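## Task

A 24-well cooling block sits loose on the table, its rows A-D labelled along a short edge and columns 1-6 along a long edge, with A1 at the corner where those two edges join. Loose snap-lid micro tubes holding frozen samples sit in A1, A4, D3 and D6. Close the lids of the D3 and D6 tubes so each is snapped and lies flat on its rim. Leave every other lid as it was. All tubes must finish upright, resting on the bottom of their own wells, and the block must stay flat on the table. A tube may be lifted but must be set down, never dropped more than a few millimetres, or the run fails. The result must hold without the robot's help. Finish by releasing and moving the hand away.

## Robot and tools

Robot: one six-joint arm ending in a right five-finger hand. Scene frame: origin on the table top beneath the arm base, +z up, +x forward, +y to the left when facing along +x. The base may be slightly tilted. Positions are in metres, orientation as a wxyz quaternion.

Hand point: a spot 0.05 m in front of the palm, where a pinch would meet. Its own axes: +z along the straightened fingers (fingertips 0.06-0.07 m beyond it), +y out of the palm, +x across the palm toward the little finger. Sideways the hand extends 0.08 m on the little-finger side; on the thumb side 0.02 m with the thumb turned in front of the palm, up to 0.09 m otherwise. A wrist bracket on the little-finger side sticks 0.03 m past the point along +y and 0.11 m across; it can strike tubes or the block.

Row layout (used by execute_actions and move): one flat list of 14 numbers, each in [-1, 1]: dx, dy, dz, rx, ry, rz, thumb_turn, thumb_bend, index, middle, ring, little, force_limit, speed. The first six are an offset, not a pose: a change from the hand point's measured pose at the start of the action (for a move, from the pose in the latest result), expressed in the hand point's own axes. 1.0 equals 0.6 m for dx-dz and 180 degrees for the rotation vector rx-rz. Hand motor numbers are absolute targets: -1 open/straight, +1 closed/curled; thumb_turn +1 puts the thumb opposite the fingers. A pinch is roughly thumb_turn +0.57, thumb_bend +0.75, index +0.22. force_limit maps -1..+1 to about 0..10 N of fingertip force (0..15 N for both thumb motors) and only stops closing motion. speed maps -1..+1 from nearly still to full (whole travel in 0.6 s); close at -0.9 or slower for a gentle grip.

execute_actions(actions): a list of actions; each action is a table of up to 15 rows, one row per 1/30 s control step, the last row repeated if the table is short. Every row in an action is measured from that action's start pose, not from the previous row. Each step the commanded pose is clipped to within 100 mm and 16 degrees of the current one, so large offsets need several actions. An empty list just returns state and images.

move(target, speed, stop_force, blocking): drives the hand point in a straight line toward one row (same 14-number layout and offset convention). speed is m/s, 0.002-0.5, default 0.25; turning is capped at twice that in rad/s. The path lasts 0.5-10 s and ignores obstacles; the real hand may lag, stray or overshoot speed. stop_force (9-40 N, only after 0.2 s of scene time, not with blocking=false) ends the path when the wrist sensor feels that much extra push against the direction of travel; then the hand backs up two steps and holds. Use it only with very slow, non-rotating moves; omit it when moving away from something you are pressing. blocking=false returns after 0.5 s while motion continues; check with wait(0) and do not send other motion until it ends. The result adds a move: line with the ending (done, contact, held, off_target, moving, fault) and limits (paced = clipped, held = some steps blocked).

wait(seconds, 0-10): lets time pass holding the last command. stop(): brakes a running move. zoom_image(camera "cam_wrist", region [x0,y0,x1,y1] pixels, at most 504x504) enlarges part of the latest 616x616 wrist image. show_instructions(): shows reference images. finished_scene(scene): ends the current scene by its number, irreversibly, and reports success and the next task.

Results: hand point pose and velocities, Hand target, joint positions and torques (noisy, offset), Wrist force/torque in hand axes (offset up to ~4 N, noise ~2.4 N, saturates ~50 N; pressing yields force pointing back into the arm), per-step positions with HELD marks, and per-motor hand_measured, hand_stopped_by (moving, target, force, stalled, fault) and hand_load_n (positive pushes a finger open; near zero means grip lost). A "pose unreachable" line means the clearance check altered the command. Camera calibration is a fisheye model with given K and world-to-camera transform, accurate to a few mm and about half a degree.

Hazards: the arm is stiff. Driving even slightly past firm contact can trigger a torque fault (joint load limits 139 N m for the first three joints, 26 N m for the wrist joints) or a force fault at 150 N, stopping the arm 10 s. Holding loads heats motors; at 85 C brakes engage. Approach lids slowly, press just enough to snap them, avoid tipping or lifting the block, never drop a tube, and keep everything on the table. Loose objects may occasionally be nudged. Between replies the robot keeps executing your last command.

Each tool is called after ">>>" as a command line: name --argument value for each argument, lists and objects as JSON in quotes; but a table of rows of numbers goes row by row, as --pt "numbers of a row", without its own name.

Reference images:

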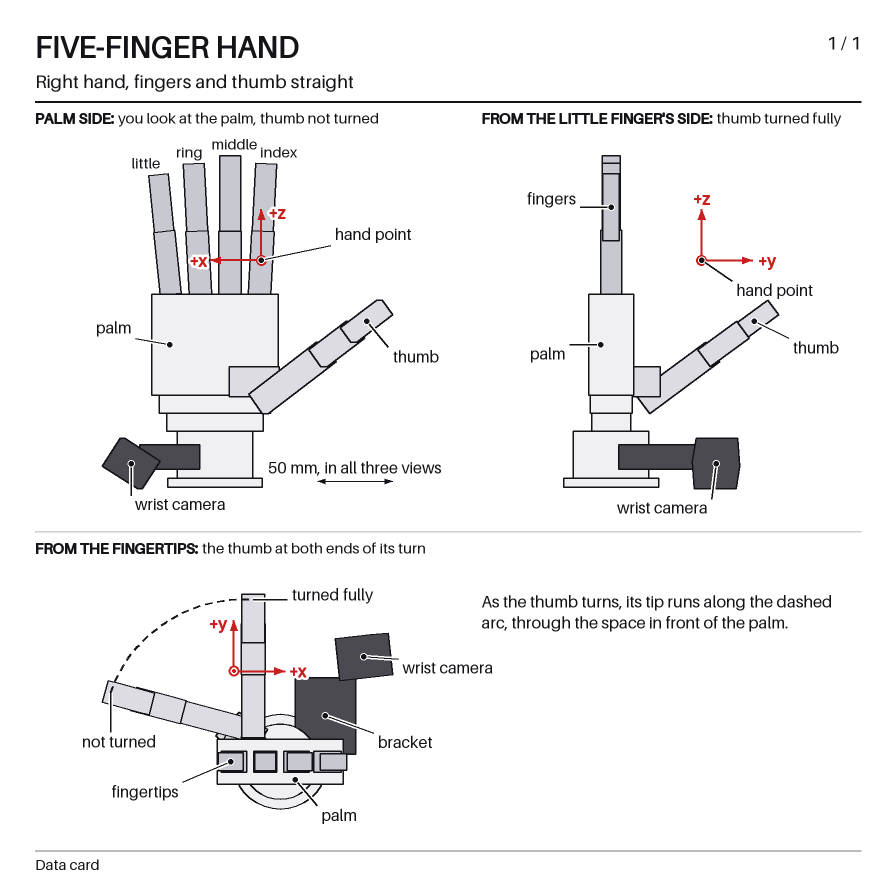

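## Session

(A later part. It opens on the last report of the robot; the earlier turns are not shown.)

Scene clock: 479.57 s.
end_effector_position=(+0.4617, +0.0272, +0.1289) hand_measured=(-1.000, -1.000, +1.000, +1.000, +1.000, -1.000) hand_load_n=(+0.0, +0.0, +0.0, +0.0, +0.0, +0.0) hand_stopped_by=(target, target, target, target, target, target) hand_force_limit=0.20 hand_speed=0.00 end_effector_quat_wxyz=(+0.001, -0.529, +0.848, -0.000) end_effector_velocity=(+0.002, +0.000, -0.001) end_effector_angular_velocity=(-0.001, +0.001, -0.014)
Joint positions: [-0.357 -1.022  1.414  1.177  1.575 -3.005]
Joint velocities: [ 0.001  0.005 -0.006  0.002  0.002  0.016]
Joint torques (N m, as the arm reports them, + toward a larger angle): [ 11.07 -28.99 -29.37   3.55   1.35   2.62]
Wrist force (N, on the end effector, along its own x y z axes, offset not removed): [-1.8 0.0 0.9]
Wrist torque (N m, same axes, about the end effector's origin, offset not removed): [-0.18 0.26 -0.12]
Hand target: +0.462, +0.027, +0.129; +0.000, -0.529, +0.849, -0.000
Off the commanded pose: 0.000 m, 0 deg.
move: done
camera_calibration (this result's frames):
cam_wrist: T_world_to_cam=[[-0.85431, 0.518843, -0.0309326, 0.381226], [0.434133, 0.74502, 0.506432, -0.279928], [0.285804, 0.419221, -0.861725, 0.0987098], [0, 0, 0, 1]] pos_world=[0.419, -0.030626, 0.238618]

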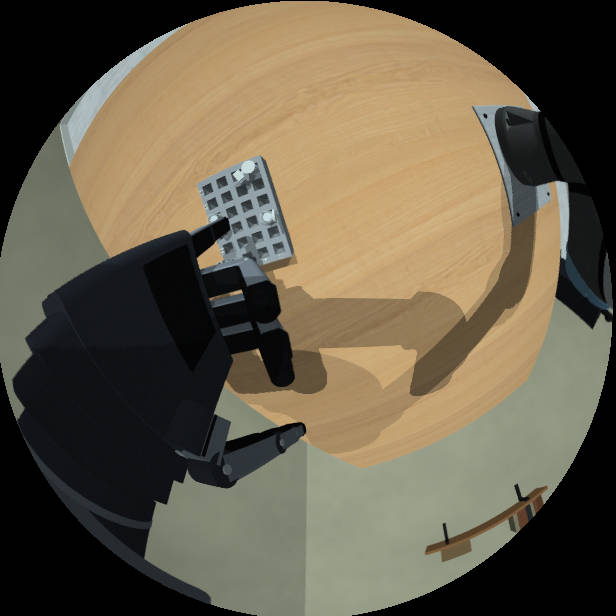

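>>> move --target '[-0.0025,0.055,0.033,0,0,0,-1,-1,1,1,1,-0.45,0.2,0.6]' --speed 0.08

>>> zoom_image --camera "cam_wrist" --region '[180, 150, 300, 270]'

Scene clock: 520.90 s.
end_effector_position=(+0.4329, +0.0430, +0.1092) hand_measured=(-1.000, -1.000, +1.000, +1.000, +1.000, -0.450) hand_load_n=(+0.0, +0.0, +0.0, +0.0, +0.0, +0.0) hand_stopped_by=(target, target, target, target, target, target) hand_force_limit=0.20 hand_speed=0.60 end_effector_quat_wxyz=(+0.000, -0.529, +0.848, -0.000) end_effector_velocity=(-0.002, +0.001, -0.001) end_effector_angular_velocity=(-0.000, -0.002, +0.001)
Joint positions: [-0.344 -1.068  1.542  1.094  1.576 -2.992]
Joint velocities: [ 0.001 -0.004  0.008 -0.005 -0.     0.   ]
Joint torques (N m, as the arm reports them, + toward a larger angle): [ 11.61 -44.71  -6.92   0.83  -1.38   2.77]
Wrist force (N, on the end effector, along its own x y z axes, offset not removed): [-4.0 0.4 0.3]
Wrist torque (N m, same axes, about the end effector's origin, offset not removed): [-0.06 0.64 -0.19]
Hand target: +0.433, +0.043, +0.109; +0.001, -0.529, +0.848, -0.000
Off the commanded pose: 0.000 m, 0 deg.
move: done
camera_calibration (this result's frames):
cam_wrist: T_world_to_cam=[[-0.854316, 0.518836, -0.0308809, 0.34784], [0.434157, 0.745025, 0.506405, -0.269199], [0.285748, 0.419223, -0.861743, 0.0834232], [0, 0, 0, 1]] pos_world=[0.390202, -0.0148845, 0.218955]

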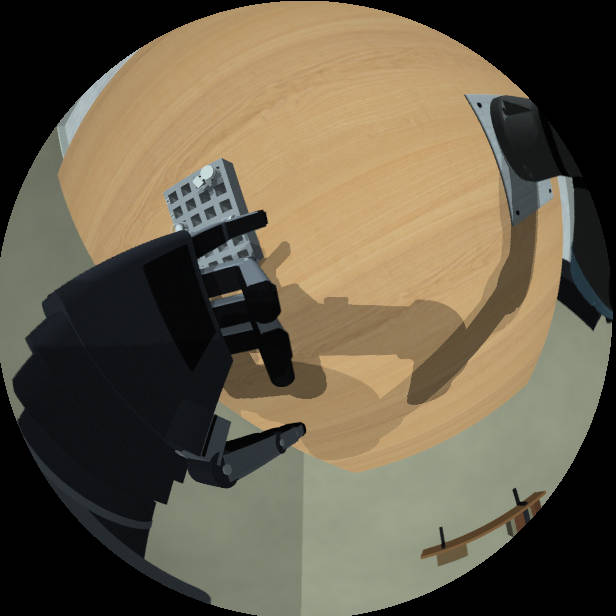

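Region (180, 150, 300, 270) of cam_wrist's 616x616 image, scaled by 4.200, with more detail than that image has.

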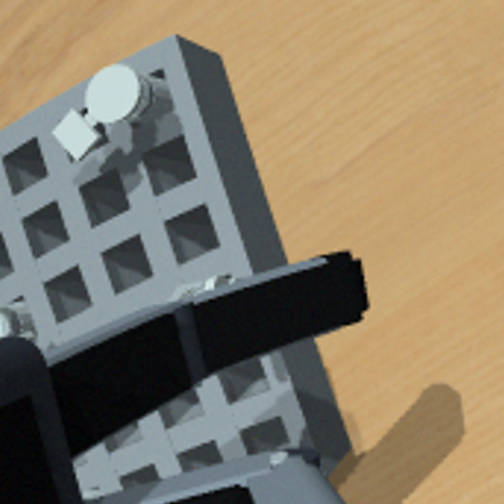

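>>> execute_actions --actions '[[[0,0,0,0,0,0,-1,-1,1,1,1,-1,0.2,1]]]'

>>> zoom_image --camera "cam_wrist" --region '[180, 150, 280, 250]'

Scene clock: 526.20 s.
end_effector_position=(+0.4328, +0.0430, +0.1092) hand_measured=(-1.000, -1.000, +1.000, +1.000, +1.000, -1.000) hand_load_n=(+0.0, +0.0, +0.0, +0.0, +0.0, -0.5) hand_stopped_by=(target, target, target, target, target, target) hand_force_limit=0.20 hand_speed=1.00 end_effector_quat_wxyz=(+0.000, -0.529, +0.848, -0.000) end_effector_velocity=(+0.000, -0.000, +0.000) end_effector_angular_velocity=(+0.000, -0.000, -0.001)
Joint positions: [-0.344 -1.068  1.542  1.094  1.575 -2.992]
Joint velocities: [-0.    -0.    -0.001  0.001 -0.     0.   ]
Joint torques (N m, as the arm reports them, + toward a larger angle): [  1.08 -26.54 -29.12   3.46  -0.24   0.63]
Wrist force (N, on the end effector, along its own x y z axes, offset not removed): [-2.9 1.1 -0.3]
Wrist torque (N m, same axes, about the end effector's origin, offset not removed): [0.00 0.58 -0.16]
Hand target: +0.433, +0.043, +0.109; +0.000, -0.529, +0.848, -0.000
Off the commanded pose: 0.000 m, 0 deg.
Step readings (end_effector_position):
0: (+0.4327, +0.0431, +0.1091)
1: (+0.4327, +0.0431, +0.1091)
2: (+0.4327, +0.0431, +0.1091)
4: (+0.4327, +0.0431, +0.1091)
8: (+0.4327, +0.0430, +0.1092)
15: end_effector_position above
camera_calibration (this result's frames):
cam_wrist: T_world_to_cam=[[-0.854314, 0.518843, -0.0308283, 0.347783], [0.434181, 0.745001, 0.506419, -0.269232], [0.285719, 0.419256, -0.861736, 0.0834159], [0, 0, 0, 1]] pos_world=[0.390177, -0.014839, 0.218948]

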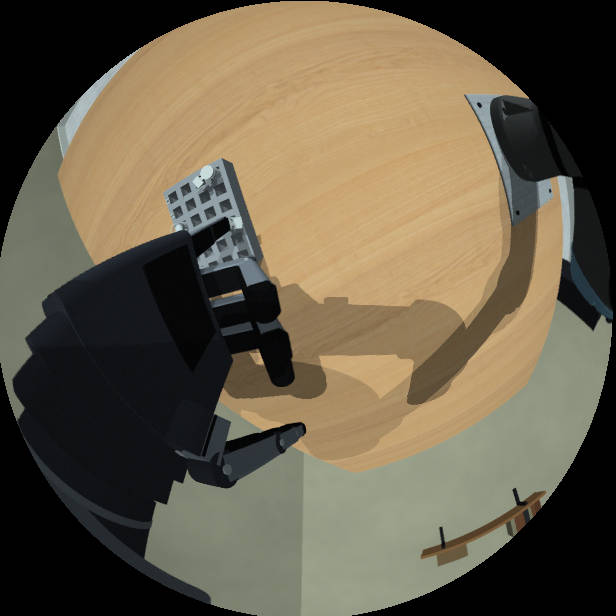

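Region (180, 150, 280, 250) of cam_wrist's 616x616 image, scaled by 5.040, with more detail than that image has.

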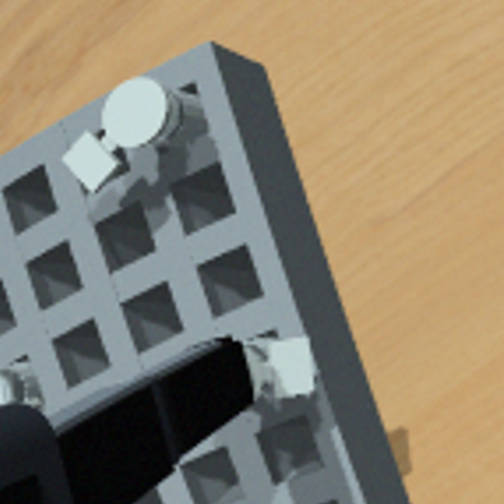

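>>> move --target '[0,-0.004,0.02,0,0,0,-1,-1,1,1,1,-1,0.2,1]' --speed 0.004 --stop_force 22

>>> zoom_image --camera "cam_wrist" --region '[180, 150, 280, 250]'

Scene clock: 535.50 s.
end_effector_position=(+0.4340, +0.0424, +0.1028) hand_measured=(-1.000, -1.000, +1.000, +1.000, +1.000, -1.000) hand_load_n=(+0.0, +0.0, +0.0, +0.0, +0.0, +0.0) hand_stopped_by=(target, target, target, target, target, target) hand_force_limit=0.20 hand_speed=1.00 end_effector_quat_wxyz=(+0.000, -0.529, +0.848, -0.000) end_effector_velocity=(-0.001, -0.000, +0.002) end_effector_angular_velocity=(+0.000, +0.001, -0.001)
Joint positions: [-0.345 -1.059  1.546  1.081  1.576 -2.992]
Joint velocities: [-0.002 -0.003 -0.     0.004  0.    -0.   ]
Joint torques (N m, as the arm reports them, + toward a larger angle): [-10.89 -35.3   -4.49   0.89  -0.01  -2.42]
Wrist force (N, on the end effector, along its own x y z axes, offset not removed): [-2.3 -0.8 -27.9]
Wrist torque (N m, same axes, about the end effector's origin, offset not removed): [1.65 2.15 -0.18]
Hand target: +0.434, +0.042, +0.103; +0.000, -0.529, +0.848, -0.000
Off the commanded pose: 0.006 m, 0 deg.
move: contact
camera_calibration (this result's frames):
cam_wrist: T_world_to_cam=[[-0.854319, 0.518839, -0.0307282, 0.348847], [0.434235, 0.745, 0.506374, -0.266058], [0.285619, 0.419262, -0.861767, 0.0778349], [0, 0, 0, 1]] pos_world=[0.391328, -0.0154152, 0.21252]

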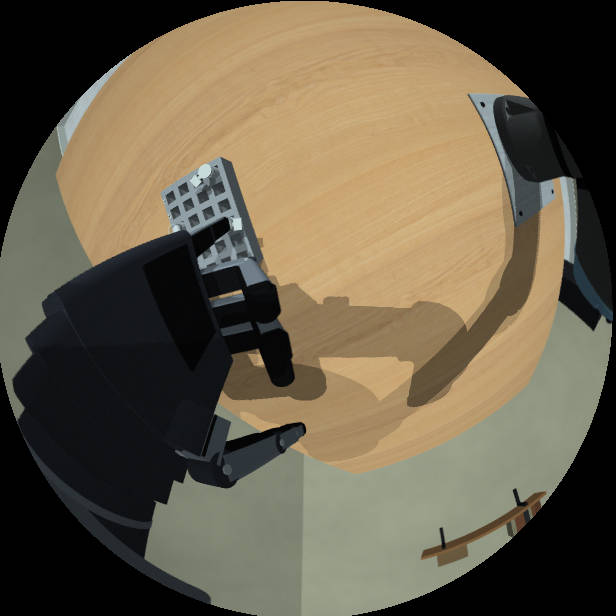

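Region (180, 150, 280, 250) of cam_wrist's 616x616 image, scaled by 5.040, with more detail than that image has.

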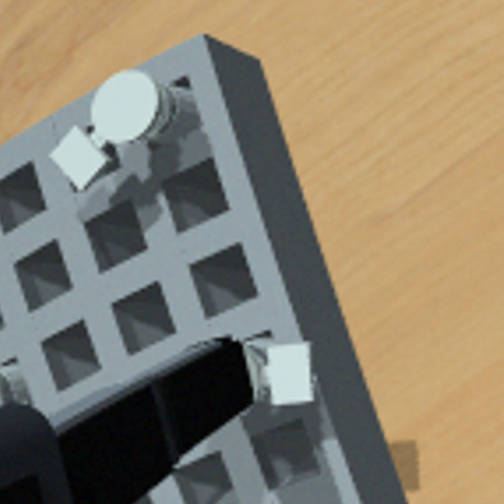

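>>> move --target '[0,0,0.004,0,0,0,-1,-1,1,1,1,-1,0.2,1]' --speed 0.002 --stop_force 14

>>> zoom_image --camera "cam_wrist" --region '[185, 152, 235, 202]'

Scene clock: 543.80 s.
end_effector_position=(+0.4340, +0.0424, +0.1022) hand_measured=(-1.000, -1.000, +1.000, +1.000, +1.000, -1.000) hand_load_n=(+0.0, +0.0, +0.0, +0.0, +0.0, +0.0) hand_stopped_by=(target, target, target, target, target, target) hand_force_limit=0.20 hand_speed=1.00 end_effector_quat_wxyz=(+0.000, -0.529, +0.848, -0.000) end_effector_velocity=(-0.001, +0.000, +0.001) end_effector_angular_velocity=(+0.001, +0.002, +0.000)
Joint positions: [-0.345 -1.058  1.546  1.08   1.576 -2.992]
Joint velocities: [-0.    -0.    -0.     0.003 -0.    -0.   ]
Joint torques (N m, as the arm reports them, + toward a larger angle): [  9.5  -27.98  -8.81  -0.11   0.21   2.38]
Wrist force (N, on the end effector, along its own x y z axes, offset not removed): [-4.3 -2.5 -38.3]
Wrist torque (N m, same axes, about the end effector's origin, offset not removed): [2.00 3.16 -0.45]
Hand target: +0.434, +0.042, +0.102; +0.001, -0.529, +0.848, -0.000
Off the commanded pose: 0.002 m, 0 deg.
move: contact
camera_calibration (this result's frames):
cam_wrist: T_world_to_cam=[[-0.854302, 0.518859, -0.0308767, 0.348868], [0.43418, 0.745013, 0.506402, -0.265755], [0.285755, 0.419215, -0.861744, 0.0772704], [0, 0, 0, 1]] pos_world=[0.391344, -0.0154151, 0.211938]

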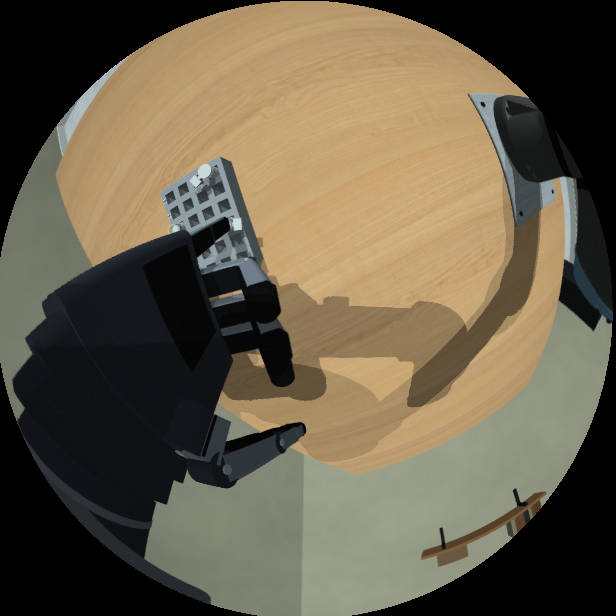

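Region (185, 152, 235, 202) of cam_wrist's 616x616 image, scaled by 10.080, with more detail than that image has.

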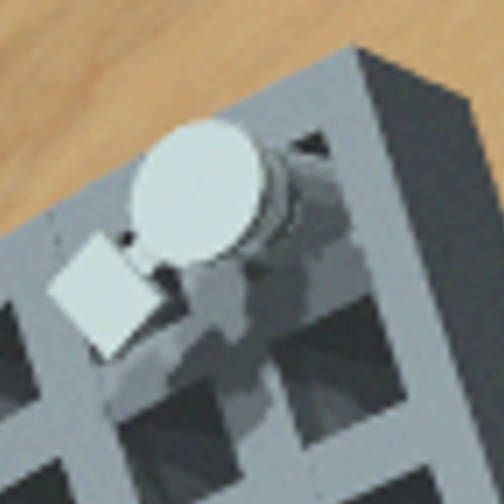

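>>> move --target '[0,-0.02,-0.1,0,0,0,-1,-1,1,1,1,-1,0.2,1]' --speed 0.12

>>> zoom_image --camera "cam_wrist" --region '[195, 160, 295, 260]'

Scene clock: 551.30 s.
end_effector_position=(+0.4447, +0.0371, +0.1620) hand_measured=(-1.000, -1.000, +1.000, +1.000, +1.000, -1.000) hand_load_n=(+0.0, +0.0, +0.0, +0.0, +0.0, +0.0) hand_stopped_by=(target, target, target, target, target, target) hand_force_limit=0.20 hand_speed=1.00 end_effector_quat_wxyz=(+0.001, -0.529, +0.848, -0.000) end_effector_velocity=(+0.001, -0.000, +0.003) end_effector_angular_velocity=(-0.000, -0.001, +0.000)
Joint positions: [-0.348 -1.091  1.431  1.228  1.575 -2.995]
Joint velocities: [ 0.    -0.002 -0.006  0.006  0.    -0.   ]
Joint torques (N m, as the arm reports them, + toward a larger angle): [-12.56 -45.37 -30.26   3.64   1.47  -2.25]
Wrist force (N, on the end effector, along its own x y z axes, offset not removed): [-2.7 -0.1 0.3]
Wrist torque (N m, same axes, about the end effector's origin, offset not removed): [-0.14 0.34 -0.23]
Hand target: +0.445, +0.037, +0.162; +0.000, -0.529, +0.848, -0.000
Off the commanded pose: 0.000 m, 0 deg.
move: done
camera_calibration (this result's frames):
cam_wrist: T_world_to_cam=[[-0.854296, 0.518867, -0.0309181, 0.36261], [0.434159, 0.745004, 0.506432, -0.296695], [0.285805, 0.41922, -0.861725, 0.12791], [0, 0, 0, 1]] pos_world=[0.402032, -0.02073, 0.27169]

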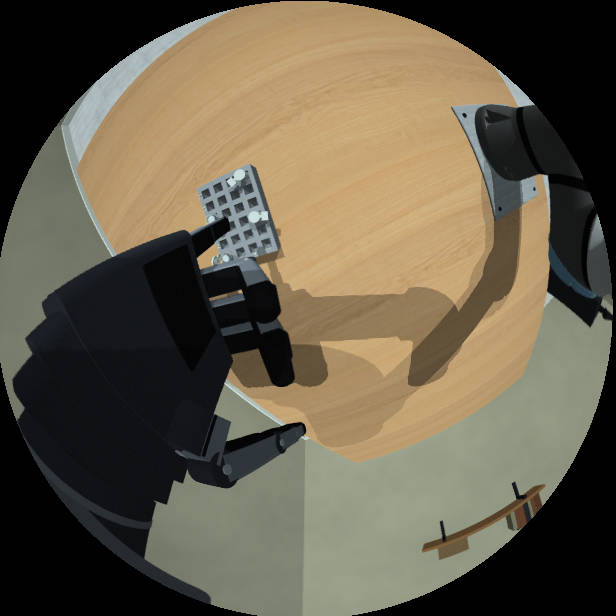

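Region (195, 160, 295, 260) of cam_wrist's 616x616 image, scaled by 5.040, with more detail than that image has.

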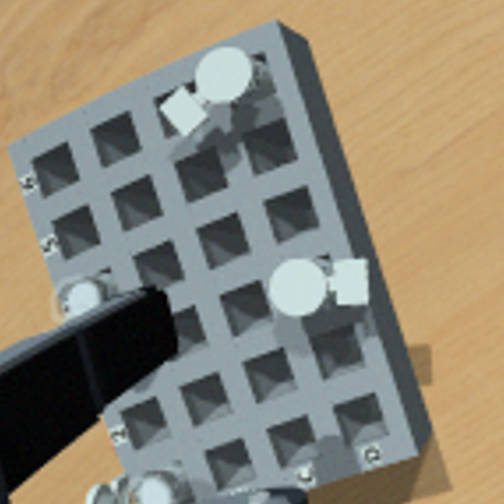

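>>> move --target '[0,0,-0.1,0,0,0,-1,-1,1,1,1,-1,0.2,1]' --speed 0.15

>>> zoom_image --camera "cam_wrist" --region '[205, 165, 305, 265]'

Scene clock: 557.70 s.
end_effector_position=(+0.4447, +0.0370, +0.2218) hand_measured=(-1.000, -1.000, +1.000, +1.000, +1.000, -1.000) hand_load_n=(+0.0, +0.0, +0.0, +0.0, +0.0, +0.0) hand_stopped_by=(target, target, target, target, target, target) hand_force_limit=0.20 hand_speed=1.00 end_effector_quat_wxyz=(+0.001, -0.529, +0.848, -0.000) end_effector_velocity=(-0.000, +0.002, +0.002) end_effector_angular_velocity=(-0.000, +0.001, +0.004)
Joint positions: [-0.348 -1.129  1.33   1.367  1.575 -2.995]
Joint velocities: [ 0.004 -0.    -0.005  0.005  0.    -0.   ]
Joint torques (N m, as the arm reports them, + toward a larger angle): [ 11.09 -45.49 -30.66   3.36   1.34   2.66]
Wrist force (N, on the end effector, along its own x y z axes, offset not removed): [-1.5 -1.0 -0.5]
Wrist torque (N m, same axes, about the end effector's origin, offset not removed): [-0.19 0.37 -0.20]
Hand target: +0.445, +0.037, +0.222; +0.001, -0.529, +0.848, -0.000
Off the commanded pose: 0.000 m, 0 deg.
move: done
camera_calibration (this result's frames):
cam_wrist: T_world_to_cam=[[-0.854288, 0.518879, -0.0309448, 0.364462], [0.43415, 0.744994, 0.506456, -0.3269], [0.285843, 0.419224, -0.861711, 0.179471], [0, 0, 0, 1]] pos_world=[0.401979, -0.0208113, 0.331491]

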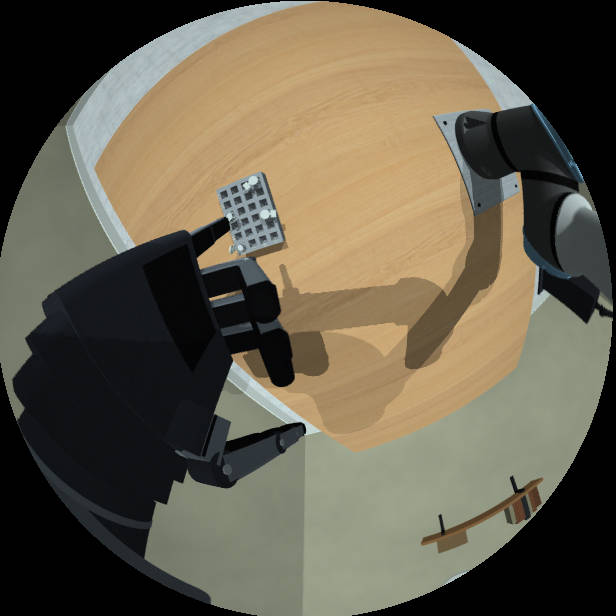

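Region (205, 165, 305, 265) of cam_wrist's 616x616 image, scaled by 5.040, with more detail than that image has.

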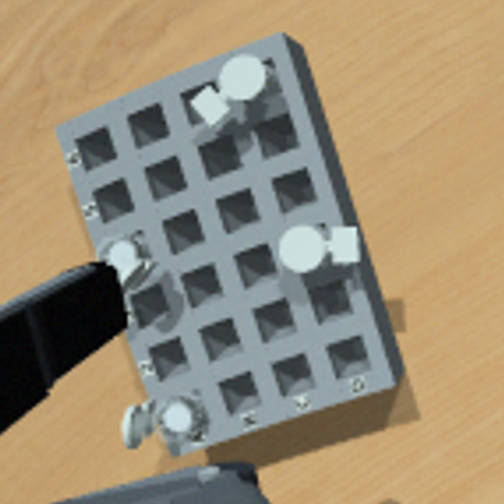

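D3 and D6 are shut and flat, A1 and A4 are still open, and the hand is clear.

>>> finished_scene --scene 1

The scene is finished: the task was done.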